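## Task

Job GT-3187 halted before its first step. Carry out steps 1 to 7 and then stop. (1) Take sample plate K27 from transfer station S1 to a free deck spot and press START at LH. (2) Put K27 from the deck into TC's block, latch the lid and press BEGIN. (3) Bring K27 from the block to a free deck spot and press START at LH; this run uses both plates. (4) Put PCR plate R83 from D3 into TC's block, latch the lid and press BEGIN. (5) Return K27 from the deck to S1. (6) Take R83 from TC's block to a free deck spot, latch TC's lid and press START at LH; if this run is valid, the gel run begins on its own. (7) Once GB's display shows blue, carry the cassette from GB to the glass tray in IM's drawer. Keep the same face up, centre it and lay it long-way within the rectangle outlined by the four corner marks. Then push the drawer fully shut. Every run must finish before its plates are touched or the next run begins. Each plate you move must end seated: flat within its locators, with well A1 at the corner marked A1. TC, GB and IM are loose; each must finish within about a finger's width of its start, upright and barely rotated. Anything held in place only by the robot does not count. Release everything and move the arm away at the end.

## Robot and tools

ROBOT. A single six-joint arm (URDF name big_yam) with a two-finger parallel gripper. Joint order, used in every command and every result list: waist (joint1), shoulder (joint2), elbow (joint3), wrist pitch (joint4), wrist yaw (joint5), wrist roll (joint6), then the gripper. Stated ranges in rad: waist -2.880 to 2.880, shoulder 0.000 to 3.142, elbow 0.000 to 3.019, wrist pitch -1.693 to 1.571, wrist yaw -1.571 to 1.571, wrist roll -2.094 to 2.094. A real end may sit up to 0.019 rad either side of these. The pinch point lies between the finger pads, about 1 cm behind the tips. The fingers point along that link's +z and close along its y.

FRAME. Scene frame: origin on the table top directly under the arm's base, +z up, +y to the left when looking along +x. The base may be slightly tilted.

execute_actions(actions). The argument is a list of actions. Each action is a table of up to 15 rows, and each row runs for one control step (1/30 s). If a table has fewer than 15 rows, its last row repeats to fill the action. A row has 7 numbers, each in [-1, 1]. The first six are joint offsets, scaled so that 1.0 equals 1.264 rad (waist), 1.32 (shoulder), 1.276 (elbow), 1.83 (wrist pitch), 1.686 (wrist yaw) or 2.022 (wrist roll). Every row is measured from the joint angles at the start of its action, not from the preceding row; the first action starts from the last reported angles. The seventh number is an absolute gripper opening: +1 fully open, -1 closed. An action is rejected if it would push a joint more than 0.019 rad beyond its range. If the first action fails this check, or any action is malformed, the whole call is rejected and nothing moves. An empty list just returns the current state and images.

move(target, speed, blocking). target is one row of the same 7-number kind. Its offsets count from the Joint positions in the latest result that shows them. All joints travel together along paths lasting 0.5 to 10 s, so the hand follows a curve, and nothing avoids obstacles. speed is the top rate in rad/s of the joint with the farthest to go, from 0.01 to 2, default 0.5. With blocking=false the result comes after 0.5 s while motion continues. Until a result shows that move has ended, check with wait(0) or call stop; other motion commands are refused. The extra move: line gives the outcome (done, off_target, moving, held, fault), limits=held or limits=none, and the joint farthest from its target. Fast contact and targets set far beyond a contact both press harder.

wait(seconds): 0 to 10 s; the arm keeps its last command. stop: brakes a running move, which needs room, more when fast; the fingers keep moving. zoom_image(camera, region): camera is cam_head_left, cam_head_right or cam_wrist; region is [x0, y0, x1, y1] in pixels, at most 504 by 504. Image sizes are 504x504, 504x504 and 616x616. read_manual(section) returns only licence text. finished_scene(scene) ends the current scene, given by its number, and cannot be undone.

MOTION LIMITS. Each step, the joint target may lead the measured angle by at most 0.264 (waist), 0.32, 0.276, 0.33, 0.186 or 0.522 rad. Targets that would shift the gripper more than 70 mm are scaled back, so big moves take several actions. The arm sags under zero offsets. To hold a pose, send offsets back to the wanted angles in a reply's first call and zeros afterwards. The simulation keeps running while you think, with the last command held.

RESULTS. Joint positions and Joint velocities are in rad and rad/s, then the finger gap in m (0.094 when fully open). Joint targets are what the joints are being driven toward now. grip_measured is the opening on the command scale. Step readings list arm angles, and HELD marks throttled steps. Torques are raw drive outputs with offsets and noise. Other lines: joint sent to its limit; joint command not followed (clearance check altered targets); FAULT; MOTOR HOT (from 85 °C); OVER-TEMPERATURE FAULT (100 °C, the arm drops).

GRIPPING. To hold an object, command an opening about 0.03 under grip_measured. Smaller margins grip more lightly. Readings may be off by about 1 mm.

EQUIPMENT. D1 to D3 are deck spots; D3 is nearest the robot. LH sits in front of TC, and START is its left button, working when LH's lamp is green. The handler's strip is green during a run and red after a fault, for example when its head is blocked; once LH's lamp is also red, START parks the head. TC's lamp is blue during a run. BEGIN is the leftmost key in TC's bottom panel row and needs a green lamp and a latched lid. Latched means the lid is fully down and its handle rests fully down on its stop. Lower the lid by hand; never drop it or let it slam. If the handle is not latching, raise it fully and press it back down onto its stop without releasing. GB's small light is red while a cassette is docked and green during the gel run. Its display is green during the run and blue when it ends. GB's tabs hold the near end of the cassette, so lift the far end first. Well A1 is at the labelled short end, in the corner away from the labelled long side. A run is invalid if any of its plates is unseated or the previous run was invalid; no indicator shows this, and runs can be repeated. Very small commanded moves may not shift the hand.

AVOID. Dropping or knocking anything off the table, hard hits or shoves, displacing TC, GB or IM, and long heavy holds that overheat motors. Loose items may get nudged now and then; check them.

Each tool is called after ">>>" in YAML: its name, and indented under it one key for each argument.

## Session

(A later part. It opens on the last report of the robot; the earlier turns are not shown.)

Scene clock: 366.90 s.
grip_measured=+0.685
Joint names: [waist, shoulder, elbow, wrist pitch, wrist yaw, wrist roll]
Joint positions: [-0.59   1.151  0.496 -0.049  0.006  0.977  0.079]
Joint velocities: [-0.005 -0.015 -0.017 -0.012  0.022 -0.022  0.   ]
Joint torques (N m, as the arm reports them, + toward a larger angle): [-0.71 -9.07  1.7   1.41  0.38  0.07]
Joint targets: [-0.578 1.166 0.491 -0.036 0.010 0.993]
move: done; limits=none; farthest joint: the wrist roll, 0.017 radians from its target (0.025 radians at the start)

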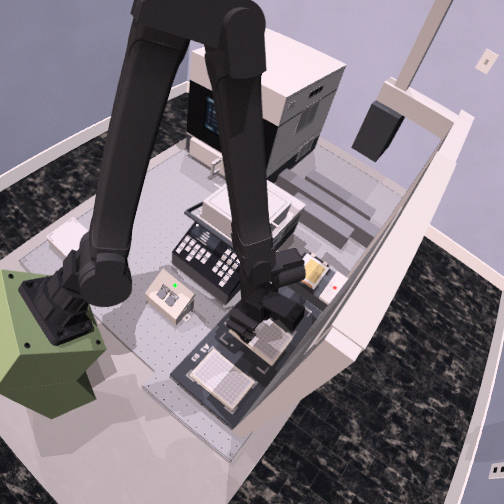

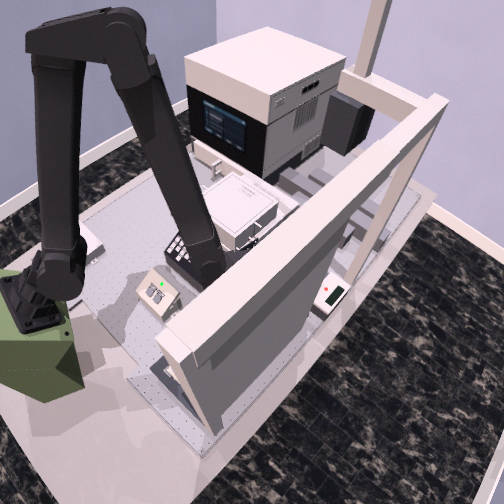

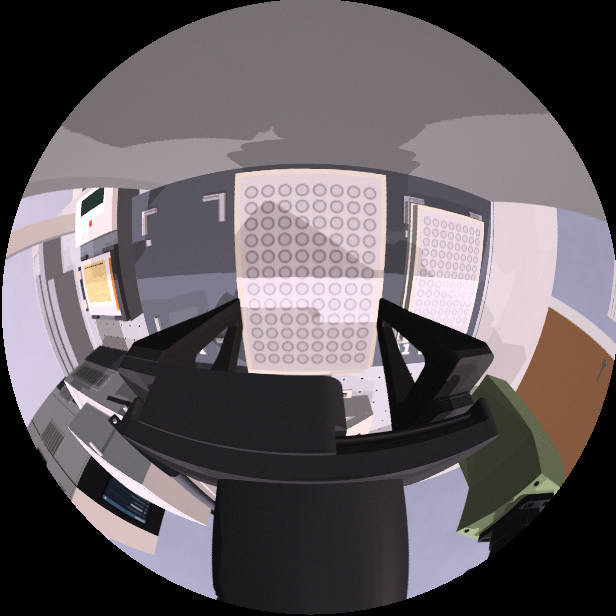

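>>> move:
  target: [0.0261, 0.1011, 0.0136, 0.07, 0.0114, 0.0149, 0.66]
  speed: 0.15

>>> zoom_image:
  camera: "cam_wrist"
  region: [160, 130, 460, 400]

>>> zoom_image:
  camera: "cam_head_left"
  region: [180, 280, 320, 420]

Scene clock: 379.30 s.
grip_measured=+0.685
Joint names: [waist, shoulder, elbow, wrist pitch, wrist yaw, wrist roll]
Joint positions: [-0.568  1.268  0.501  0.067  0.022  0.991  0.079]
Joint velocities: [-0.005  0.005  0.007  0.012 -0.022  0.051 -0.001]
Joint torques (N m, as the arm reports them, + toward a larger angle): [-0.6  -9.37  2.07  1.42  0.41  0.11]
Joint targets: [-0.557 1.285 0.514 0.079 0.026 1.007]
move: done; limits=none; farthest joint: the shoulder, 0.016 radians from its target (0.133 radians at the start)

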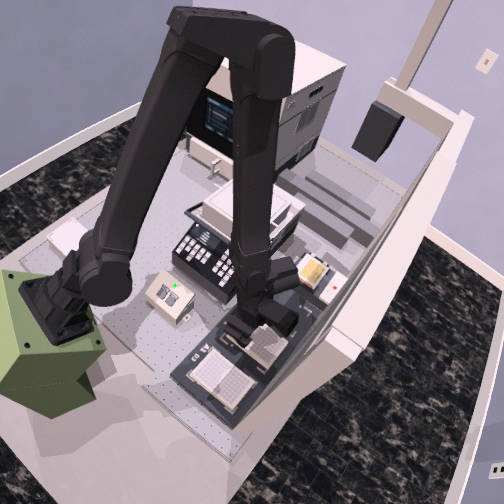

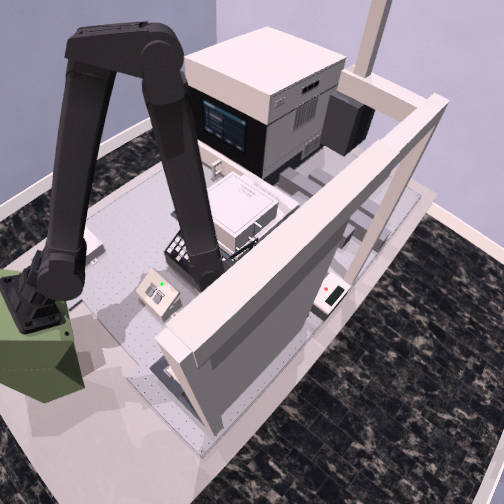

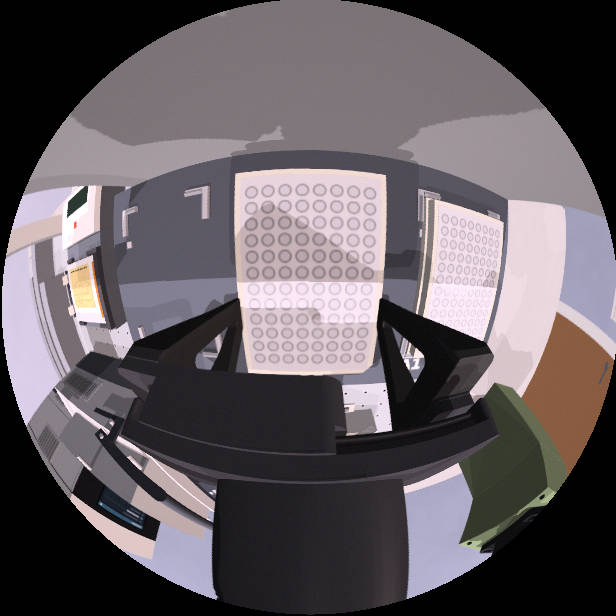

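Region (160, 130, 460, 400) of cam_wrist's 616x616 image, scaled by 1.680, with more detail than that image has; it fills the top 454 rows of this view, and the rest is white.

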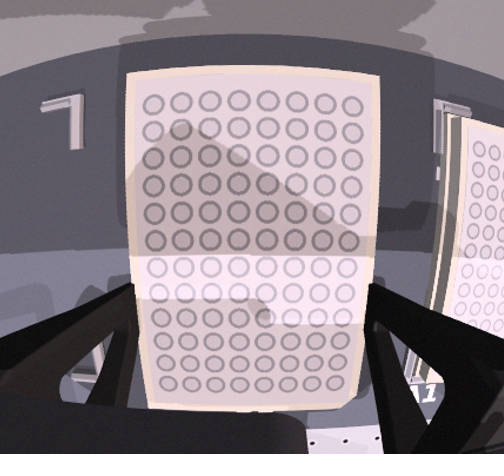

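Region (180, 280, 320, 420) of cam_head_left's 504x504 image, scaled by 3.600, with more detail than that image has.

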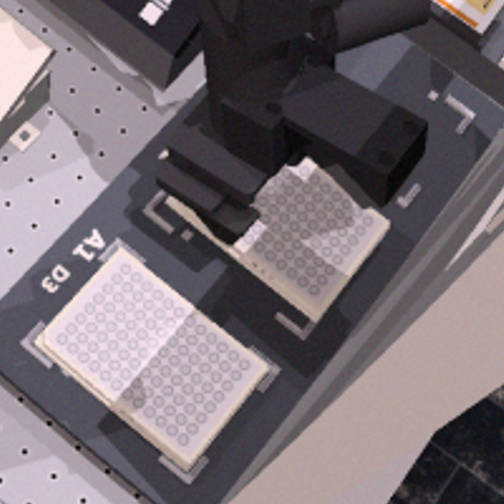

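>>> move:
  target: [0.0105, 0.0821, 0.0179, 0.0505, 0.0034, 0.0086, 0.66]
  speed: 0.1

>>> zoom_image:
  camera: "cam_wrist"
  region: [160, 130, 460, 400]

>>> zoom_image:
  camera: "cam_head_left"
  region: [200, 300, 320, 400]

Scene clock: 390.77 s.
grip_measured=+0.685
Joint names: [waist, shoulder, elbow, wrist pitch, wrist yaw, wrist roll]
Joint positions: [-0.566  1.349  0.511  0.142  0.028  0.997  0.079]
Joint velocities: [-0.005 -0.015  0.002 -0.007  0.051 -0.007 -0.001]
Joint torques (N m, as the arm reports them, + toward a larger angle): [-0.97 -9.12  1.51  1.7   0.26  0.09]
Joint targets: [-0.555 1.377 0.524 0.159 0.028 1.009]
move: off_target; limits=none; farthest joint: the shoulder, 0.028 radians from its target (0.108 radians at the start)

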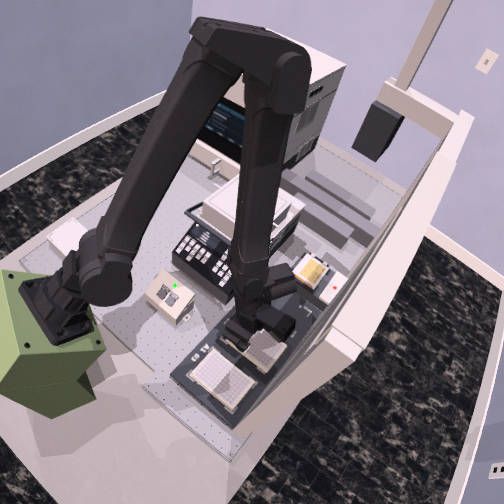

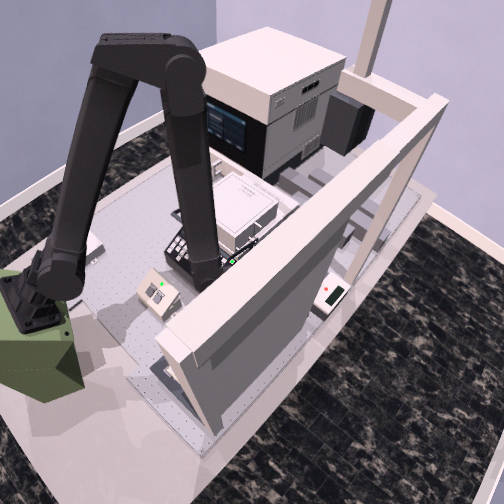

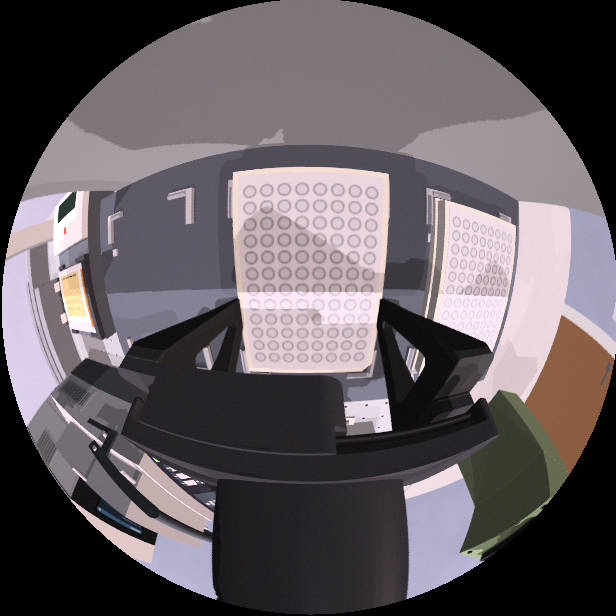

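Region (160, 130, 460, 400) of cam_wrist's 616x616 image, scaled by 1.680, with more detail than that image has; it fills the top 454 rows of this view, and the rest is white.

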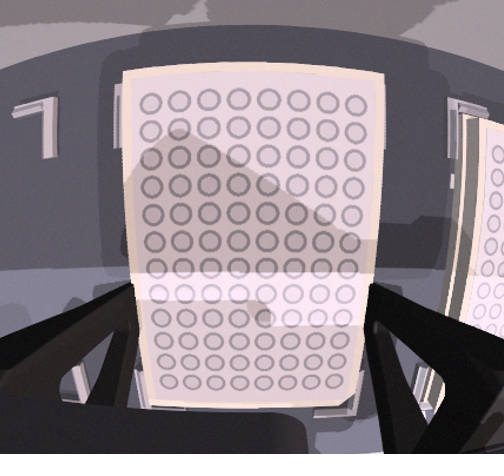

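Region (200, 300, 320, 400) of cam_head_left's 504x504 image, scaled by 4.200, with more detail than that image has.

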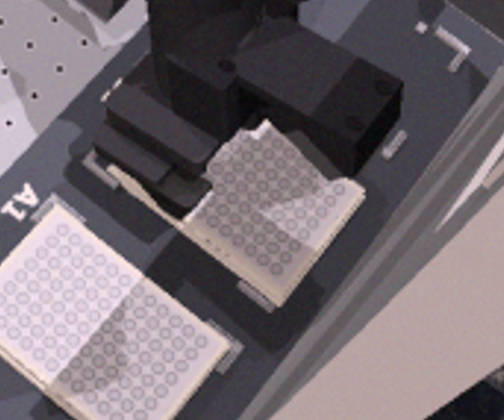

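>>> move:
  target: [0.0153, -0.0342, -0.0204, -0.0172, 0.0029, -0.0131, 0.66]
  speed: 0.05

>>> zoom_image:
  camera: "cam_wrist"
  region: [160, 130, 460, 400]

Scene clock: 403.73 s.
grip_measured=+0.685
Joint names: [waist, shoulder, elbow, wrist pitch, wrist yaw, wrist roll]
Joint positions: [-0.559  1.318  0.49   0.121  0.03   0.987  0.079]
Joint velocities: [-0.015 -0.005 -0.007 -0.002 -0.022 -0.037  0.001]
Joint torques (N m, as the arm reports them, + toward a larger angle): [ -0.89 -12.48   0.     0.52   0.4   -0.26]
Joint targets: [-0.547 1.304 0.485 0.111 0.033 0.970]
move: done; limits=none; farthest joint: the wrist roll, 0.016 radians from its target (0.026 radians at the start)

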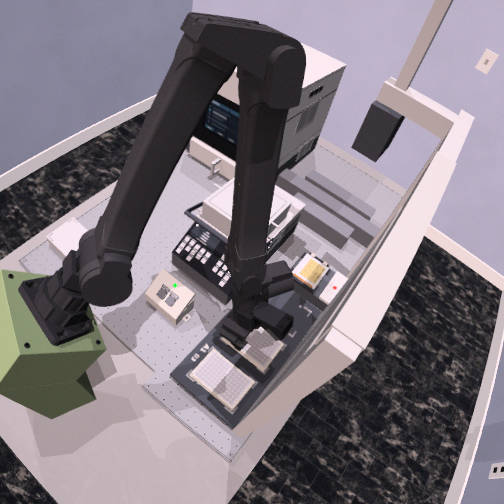

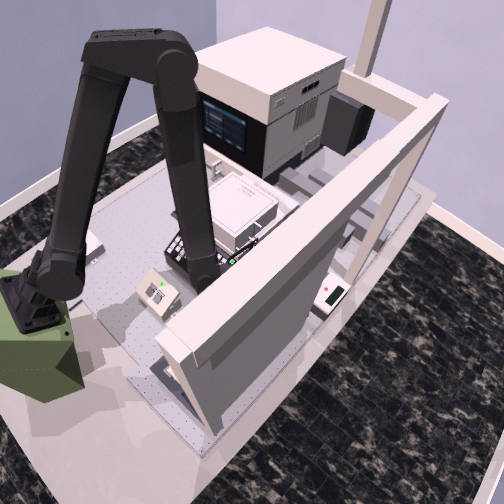

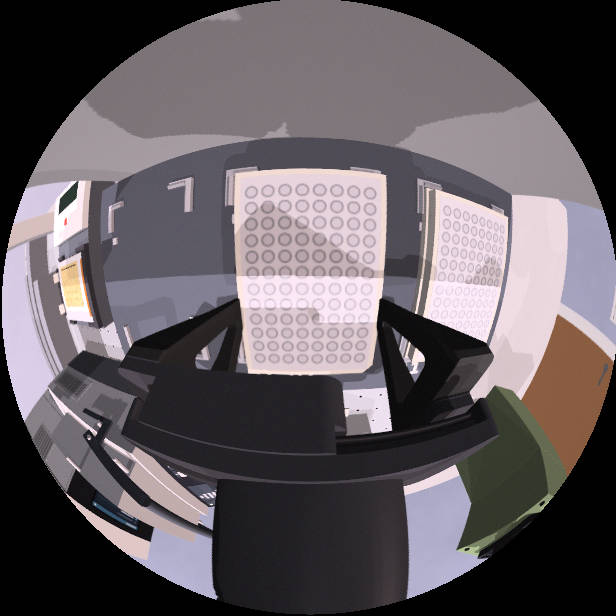

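Region (160, 130, 460, 400) of cam_wrist's 616x616 image, scaled by 1.680, with more detail than that image has; it fills the top 454 rows of this view, and the rest is white.

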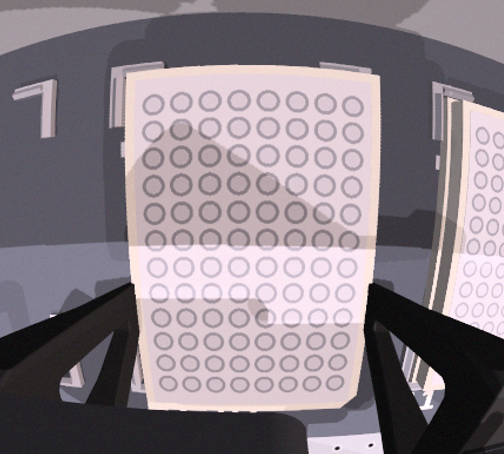

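>>> move:
  target: [0.013, 0.0264, 0.0161, 0.0154, 0.0031, 0, 0.66]
  speed: 0.04

>>> zoom_image:
  camera: "cam_wrist"
  region: [160, 130, 460, 400]

Scene clock: 411.20 s.
grip_measured=+0.685
Joint names: [waist, shoulder, elbow, wrist pitch, wrist yaw, wrist roll]
Joint positions: [-0.553  1.331  0.499  0.135  0.033  0.986  0.079]
Joint velocities: [-0.005 -0.005  0.007 -0.002  0.007 -0.007 -0.001]
Joint torques (N m, as the arm reports them, + toward a larger angle): [-1.07 -8.87  1.4   1.49  0.39 -0.14]
Joint targets: [-0.542 1.353 0.511 0.149 0.035 0.987]
move: off_target; limits=none; farthest joint: the shoulder, 0.022 radians from its target (0.035 radians at the start)

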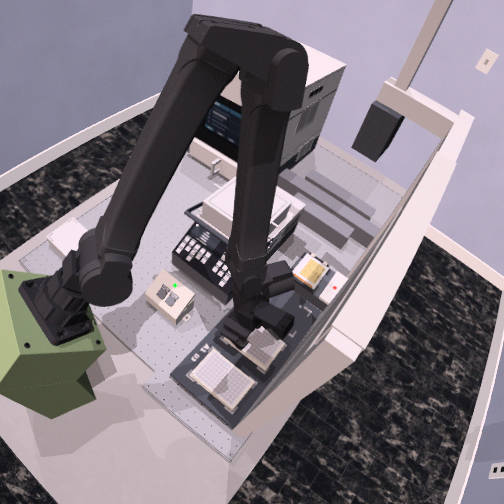

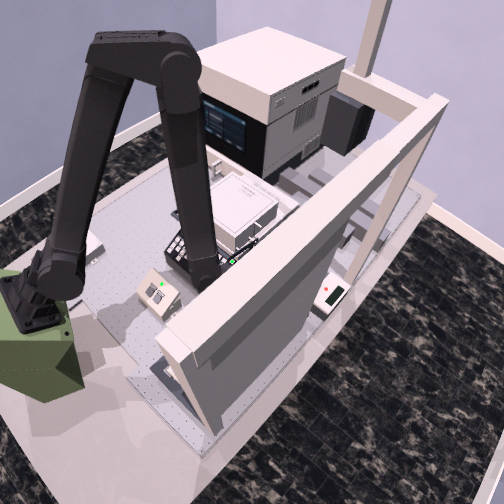

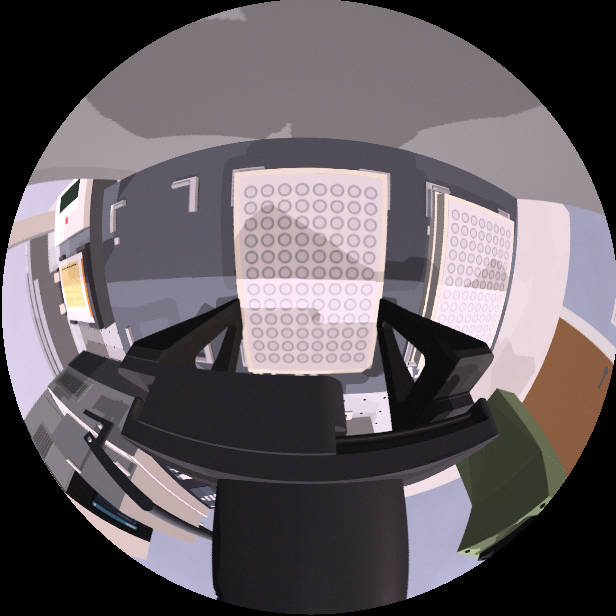

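Region (160, 130, 460, 400) of cam_wrist's 616x616 image, scaled by 1.680, with more detail than that image has; it fills the top 454 rows of this view, and the rest is white.

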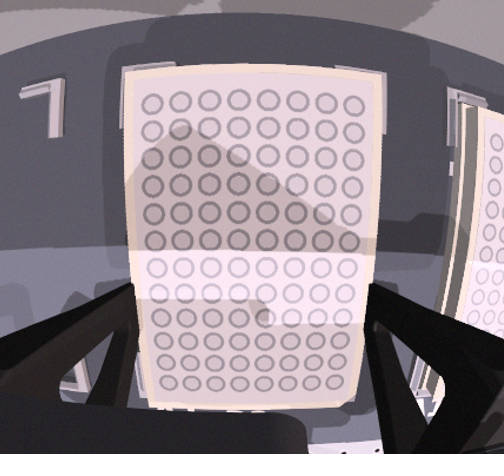

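>>> zoom_image:
  camera: "cam_head_left"
  region: [210, 310, 310, 390]

>>> zoom_image:
  camera: "cam_wrist"
  region: [220, 155, 400, 225]

>>> zoom_image:
  camera: "cam_wrist"
  region: [220, 320, 400, 390]

Region (210, 310, 310, 390) of cam_head_left's 504x504 image, scaled by 5.040, with more detail than that image has; it fills the top 403 rows of this view, and the rest is white.

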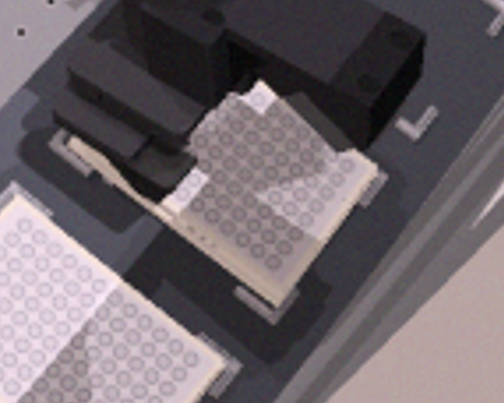

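Region (220, 155, 400, 225) of cam_wrist's 616x616 image, scaled by 2.800, with more detail than that image has.

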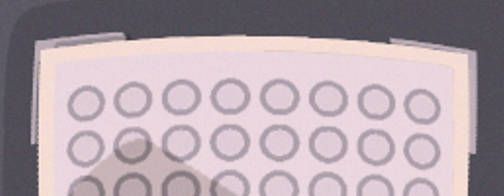

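Region (220, 320, 400, 390) of cam_wrist's 616x616 image, scaled by 2.800, with more detail than that image has.

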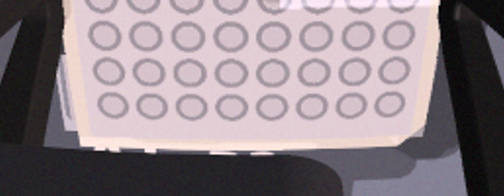

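>>> move:
  target: [0.0103, 0.0121, 0.011, 0.0071, 0.0018, 0.0148, 0.66]
  speed: 0.03

>>> zoom_image:
  camera: "cam_wrist"
  region: [190, 150, 430, 390]

Scene clock: 425.37 s.
grip_measured=+0.685
Joint names: [waist, shoulder, elbow, wrist pitch, wrist yaw, wrist roll]
Joint positions: [-0.552  1.331  0.501  0.135  0.033  1.001  0.079]
Joint velocities: [-0.015 -0.005 -0.007  0.007  0.022 -0.037 -0.001]
Joint torques (N m, as the arm reports them, + toward a larger angle): [-1.06 -9.62  1.42  1.52  0.38  0.06]
Joint targets: [-0.541 1.347 0.513 0.148 0.036 1.016]
move: done; limits=none; farthest joint: the shoulder, 0.016 radians from its target (0.016 radians at the start)

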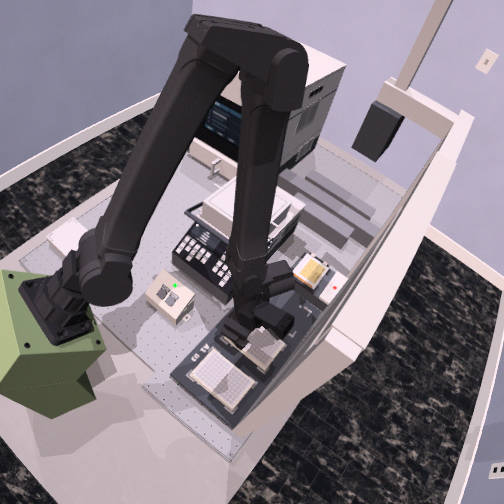

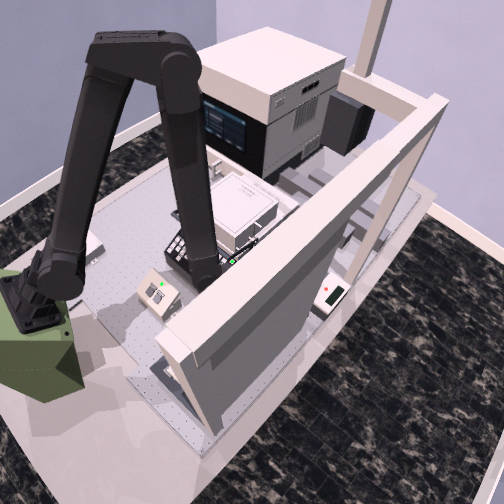

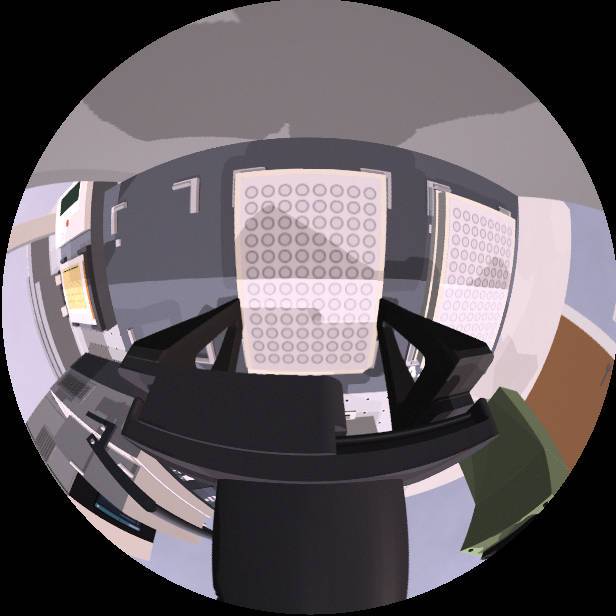

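Region (190, 150, 430, 390) of cam_wrist's 616x616 image, scaled by 2.100, with more detail than that image has.

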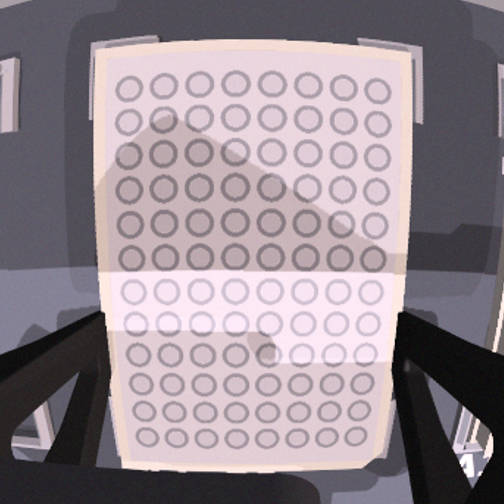

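>>> move:
  target: [0.0106, 0.0258, 0.011, 0.0139, 0.0028, 0.0082, 0.66]
  speed: 0.03

>>> zoom_image:
  camera: "cam_wrist"
  region: [190, 150, 430, 390]

Scene clock: 430.50 s.
grip_measured=+0.685
Joint names: [waist, shoulder, elbow, wrist pitch, wrist yaw, wrist roll]
Joint positions: [-0.55   1.344  0.502  0.146  0.035  1.003  0.079]
Joint velocities: [-0.005 -0.015 -0.002 -0.007 -0.007 -0.037 -0.   ]
Joint torques (N m, as the arm reports them, + toward a larger angle): [-1.16 -9.46  1.33  1.57  0.4   0.05]
Joint targets: [-0.538 1.365 0.515 0.160 0.038 1.018]
move: off_target; limits=none; farthest joint: the shoulder, 0.021 radians from its target (0.034 radians at the start)

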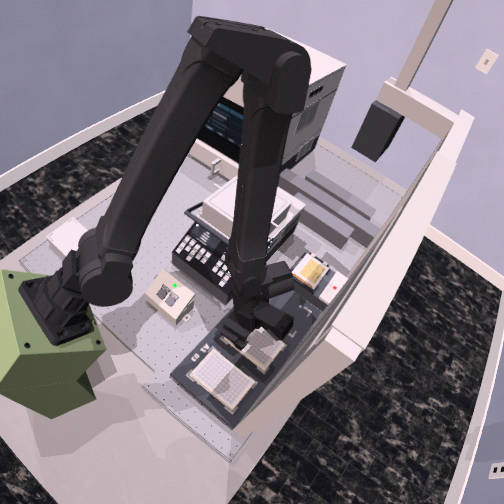

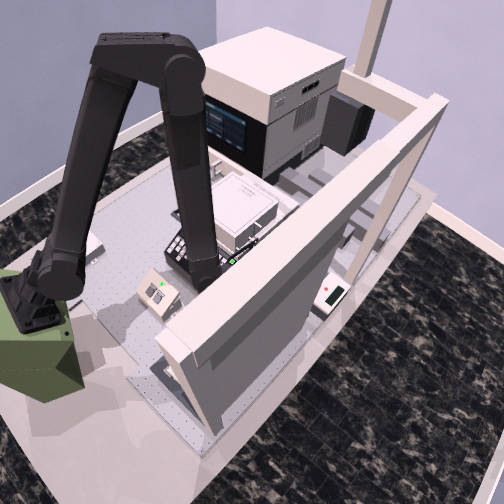

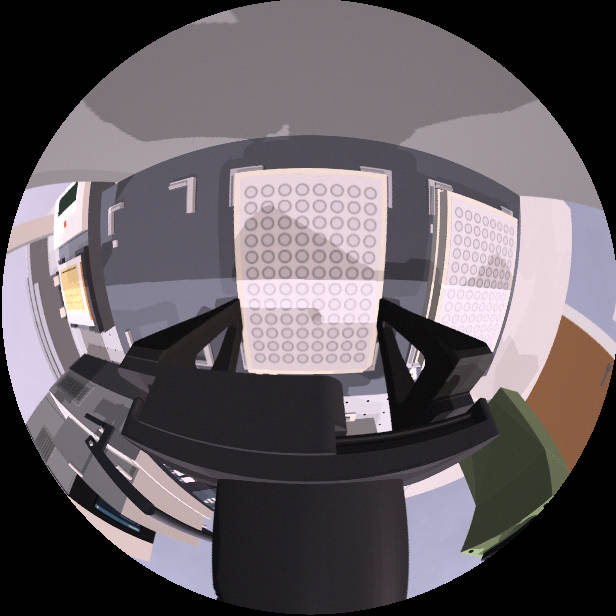

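Region (190, 150, 430, 390) of cam_wrist's 616x616 image, scaled by 2.100, with more detail than that image has.

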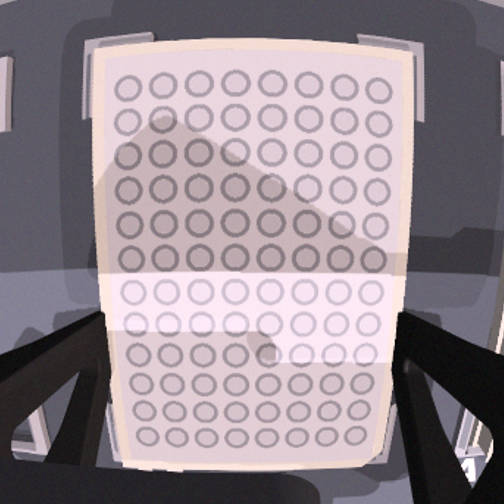

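>>> move:
  target: [0.011, 0.025, 0.0125, 0.0127, 0.0026, 0.008, 0.66]
  speed: 0.03

>>> zoom_image:
  camera: "cam_wrist"
  region: [190, 150, 430, 390]

>>> zoom_image:
  camera: "cam_head_left"
  region: [210, 310, 310, 390]

Scene clock: 434.73 s.
grip_measured=+0.685
Joint names: [waist, shoulder, elbow, wrist pitch, wrist yaw, wrist roll]
Joint positions: [-0.548  1.349  0.502  0.151  0.038  1.004  0.079]
Joint velocities: [ 0.005 -0.005  0.002 -0.007  0.022 -0.051  0.   ]
Joint torques (N m, as the arm reports them, + toward a larger angle): [-0.9  -9.04  1.54  1.71  0.32  0.11]
Joint targets: [-0.536 1.378 0.518 0.169 0.039 1.020]
move: off_target; limits=none; farthest joint: the shoulder, 0.028 radians from its target (0.033 radians at the start)

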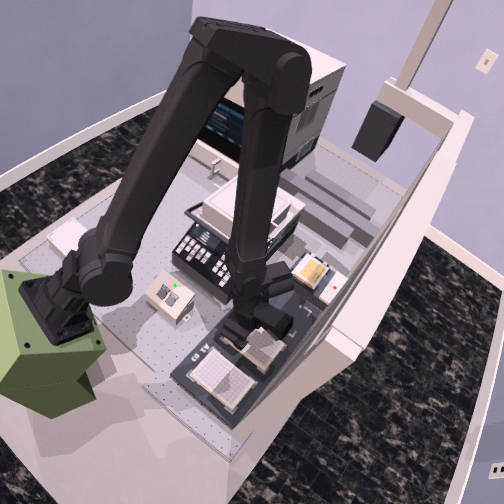

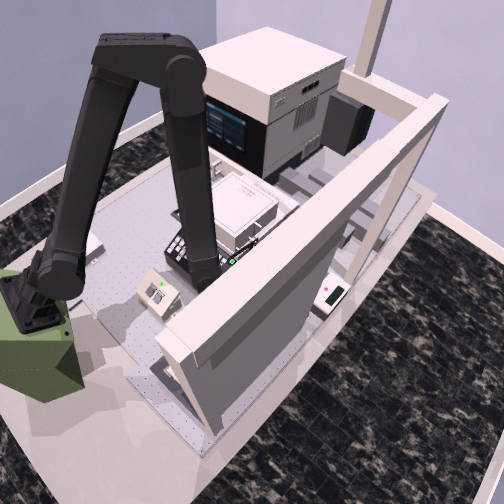

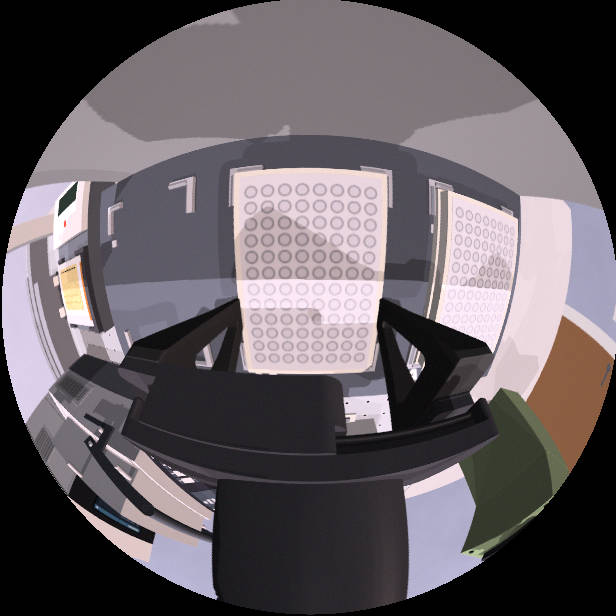

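Region (190, 150, 430, 390) of cam_wrist's 616x616 image, scaled by 2.100, with more detail than that image has.

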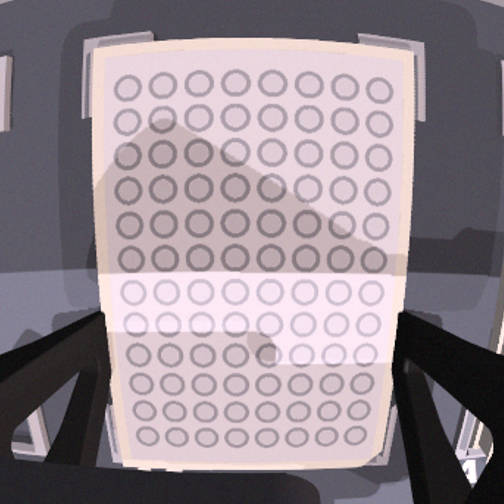

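Region (210, 310, 310, 390) of cam_head_left's 504x504 image, scaled by 5.040, with more detail than that image has; it fills the top 403 rows of this view, and the rest is white.

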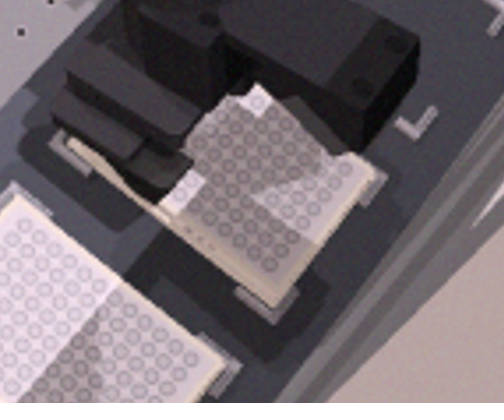

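>>> move:
  target: [0.008, 0.008, 0.008, 0.005, 0.0, 0.006, 0.8]
  speed: 0.03

>>> zoom_image:
  camera: "cam_wrist"
  region: [190, 150, 430, 390]

>>> zoom_image:
  camera: "cam_head_left"
  region: [210, 310, 310, 390]

Scene clock: 438.93 s.
grip_measured=+0.799
Joint names: [waist, shoulder, elbow, wrist pitch, wrist yaw, wrist roll]
Joint positions: [-0.548  1.349  0.502  0.151  0.038  1.004  0.084]
Joint velocities: [-0.005 -0.015  0.002 -0.012 -0.051  0.051  0.   ]
Joint torques (N m, as the arm reports them, + toward a larger angle): [ -1.28 -10.44   1.11   1.13   0.29   0.1 ]
Joint targets: [-0.538 1.359 0.512 0.160 0.038 1.016]
move: done; limits=none; farthest joint: the wrist roll, 0.012 radians from its target (0.012 radians at the start)

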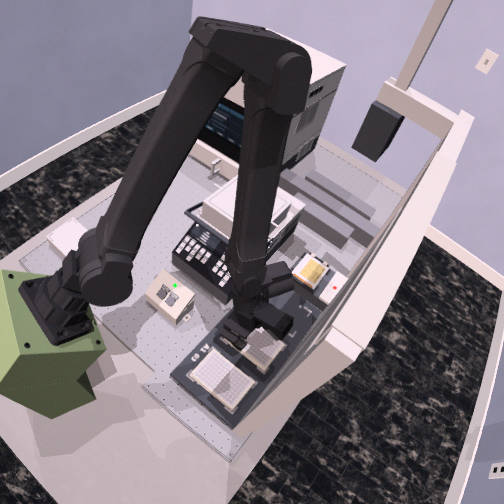

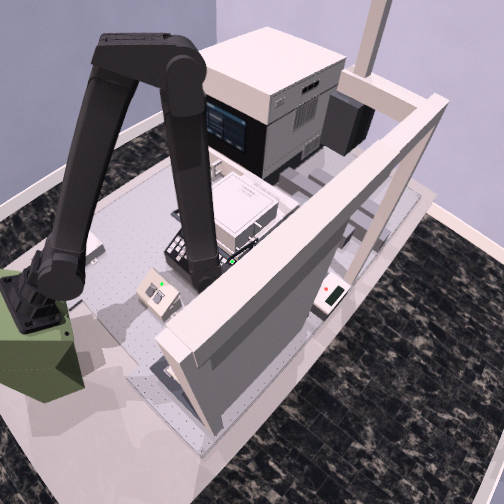

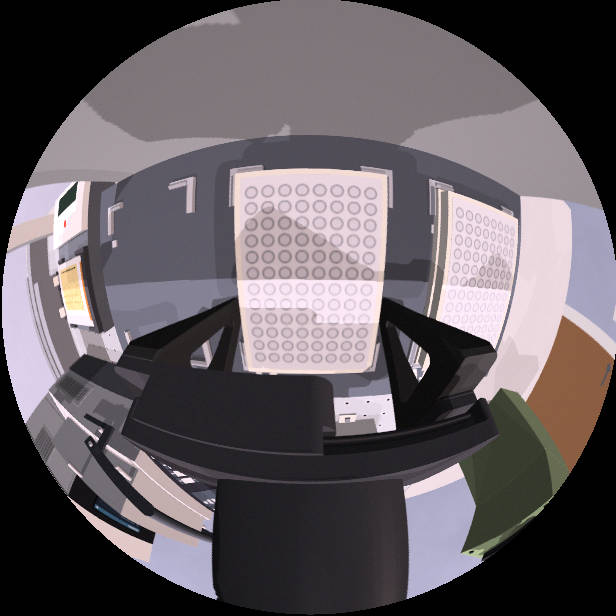

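Region (190, 150, 430, 390) of cam_wrist's 616x616 image, scaled by 2.100, with more detail than that image has.

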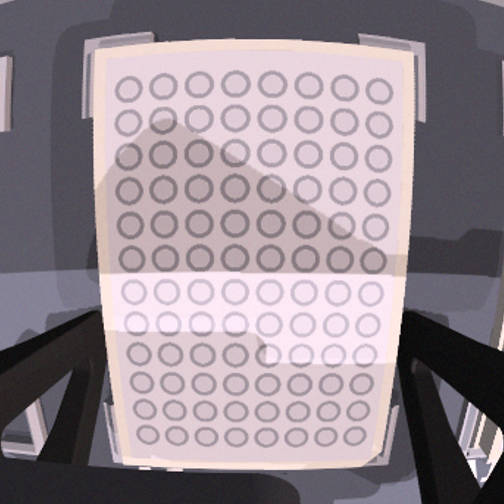

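Region (210, 310, 310, 390) of cam_head_left's 504x504 image, scaled by 5.040, with more detail than that image has; it fills the top 403 rows of this view, and the rest is white.

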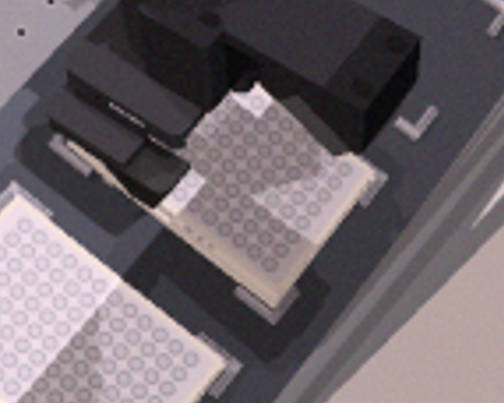

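>>> move:
  target: [0.008, 0.008, 0.008, 0.005, 0.0, 0.006, 0.665]
  speed: 0.03

>>> move:
  target: [-0.0125, 0.012, 0.0125, 0.005, -0.004, 0.004, 0.665]
  speed: 0.02

>>> zoom_image:
  camera: "cam_wrist"
  region: [190, 150, 430, 390]

Scene clock: 443.63 s.
grip_measured=+0.685
Joint names: [waist, shoulder, elbow, wrist pitch, wrist yaw, wrist roll]
Joint positions: [-0.548  1.349  0.502  0.151  0.038  1.004  0.079]
Joint velocities: [-0.015 -0.005 -0.002 -0.002 -0.066  0.051 -0.001]
Joint torques (N m, as the arm reports them, + toward a larger angle): [ -0.52 -10.86   0.95   1.31   0.26   0.07]
Joint targets: [-0.538 1.359 0.512 0.160 0.038 1.016]
move: done; limits=none; farthest joint: the wrist roll, 0.012 radians from its target (0.012 radians at the start)

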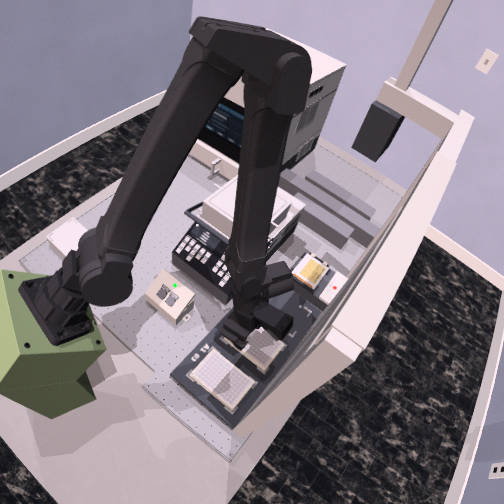

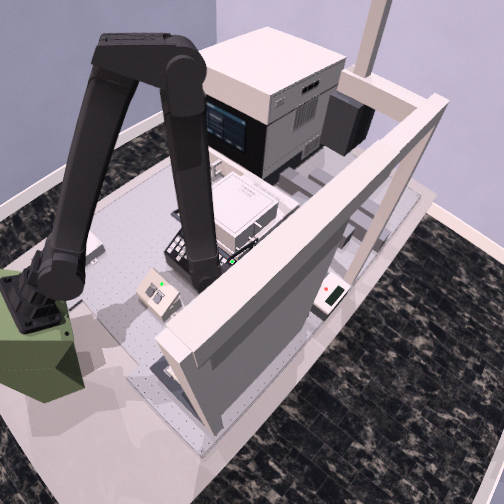

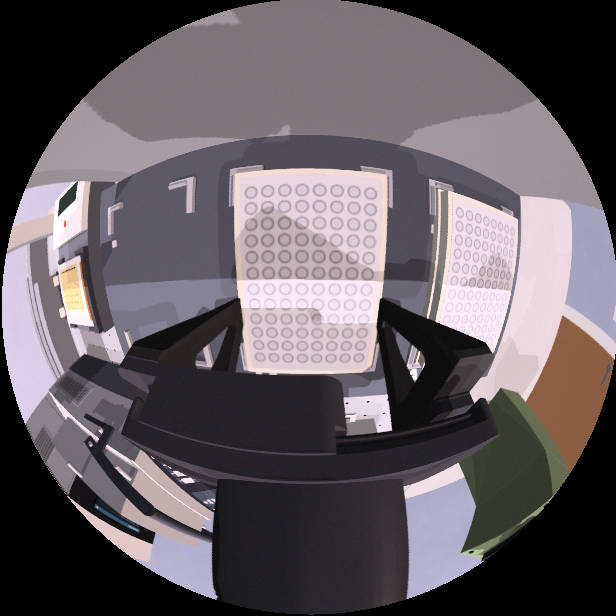

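Scene clock: 444.67 s.
grip_measured=+0.685
Joint names: [waist, shoulder, elbow, wrist pitch, wrist yaw, wrist roll]
Joint positions: [-0.55   1.349  0.503  0.151  0.033  1.004  0.079]
Joint velocities: [-0.005 -0.005  0.022 -0.002  0.022 -0.007  0.001]
Joint torques (N m, as the arm reports them, + toward a larger angle): [-3.26 -9.59  1.44  1.23  0.21  0.01]
Joint targets: [-0.564 1.364 0.518 0.160 0.031 1.012]
move: done; limits=none; farthest joint: the shoulder, 0.016 radians from its target (0.016 radians at the start)

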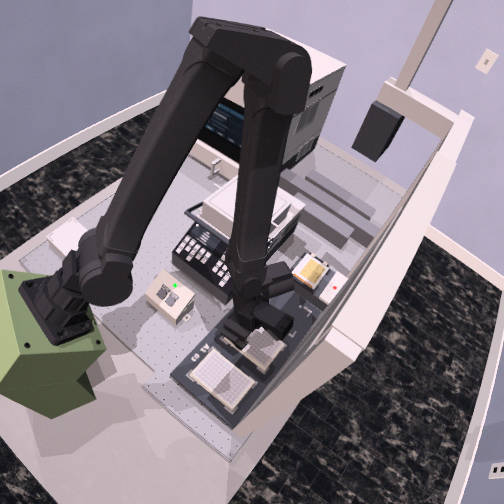

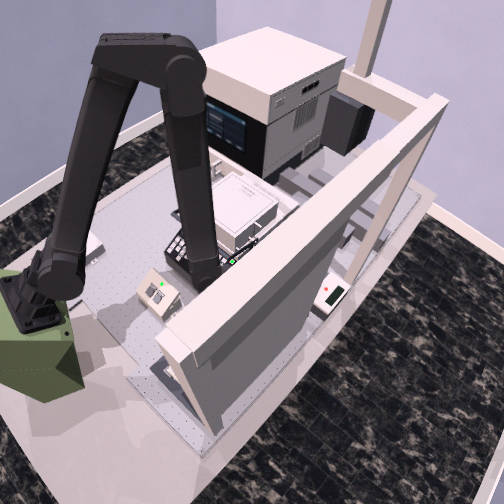

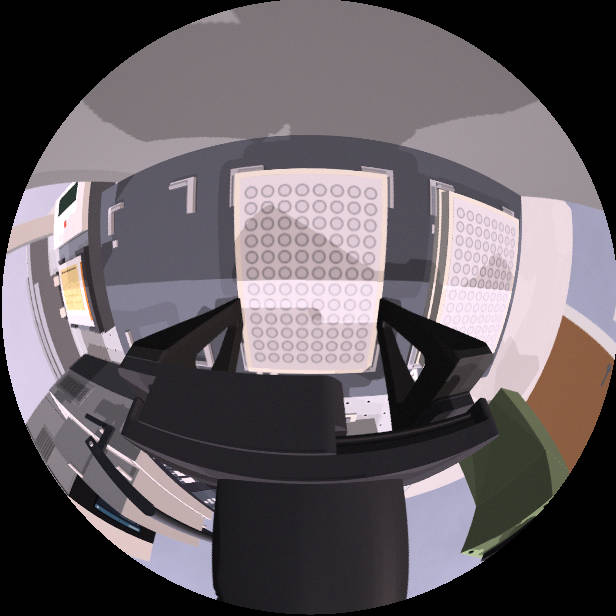

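Region (190, 150, 430, 390) of cam_wrist's 616x616 image, scaled by 2.100, with more detail than that image has.

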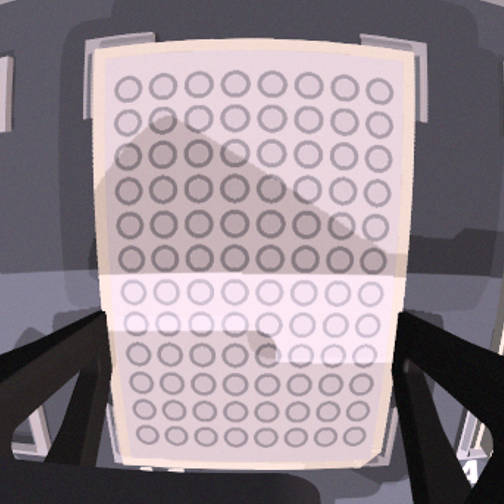

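>>> move:
  target: [-0.011, 0.012, 0.012, 0.005, 0.0068, 0.004, 0.665]
  speed: 0.02

>>> zoom_image:
  camera: "cam_wrist"
  region: [190, 150, 430, 390]

Scene clock: 453.27 s.
grip_measured=+0.685
Joint names: [waist, shoulder, elbow, wrist pitch, wrist yaw, wrist roll]
Joint positions: [-0.55   1.349  0.503  0.151  0.035  1.004  0.079]
Joint velocities: [-0.015 -0.005 -0.002 -0.002 -0.037  0.007 -0.001]
Joint torques (N m, as the arm reports them, + toward a larger angle): [ -3.13 -10.54   1.6    1.34   0.63   0.01]
Joint targets: [-0.564 1.364 0.519 0.160 0.045 1.012]
move: done; limits=none; farthest joint: the shoulder, 0.016 radians from its target (0.016 radians at the start)

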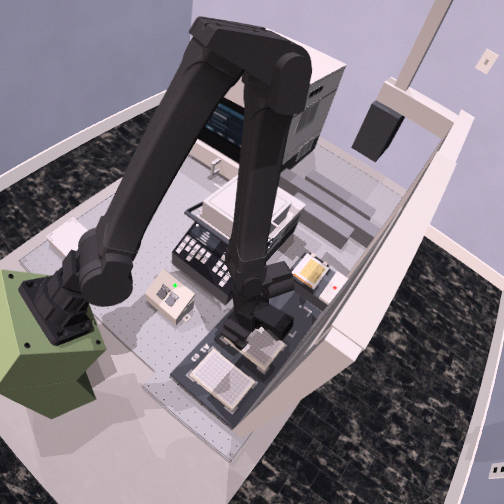

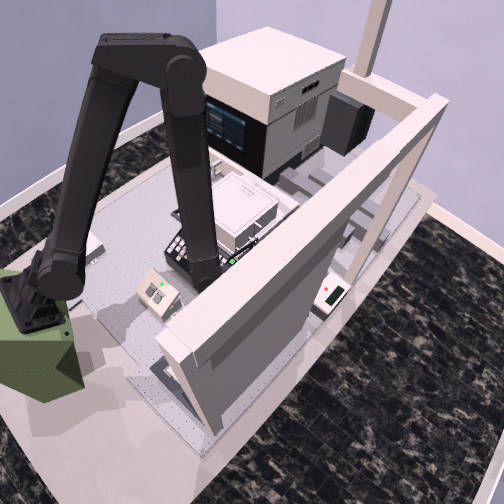

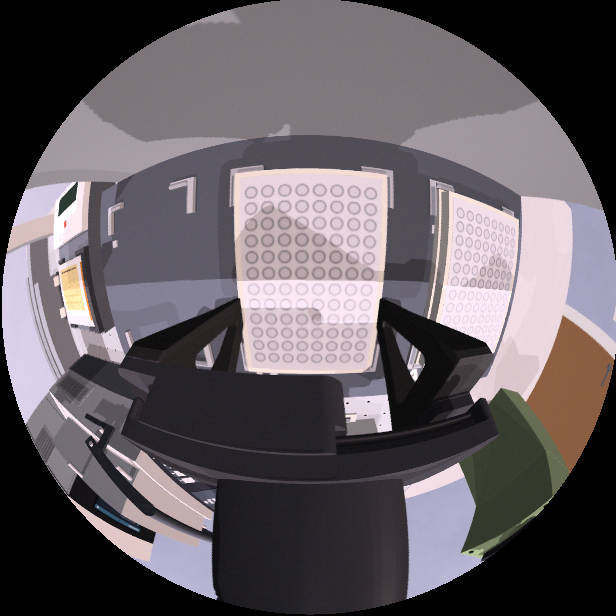

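Region (190, 150, 430, 390) of cam_wrist's 616x616 image, scaled by 2.100, with more detail than that image has.

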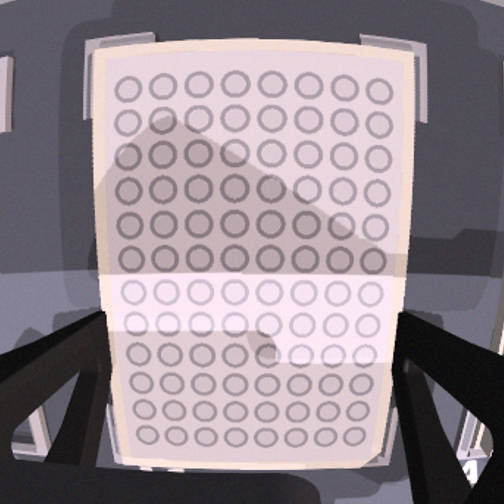

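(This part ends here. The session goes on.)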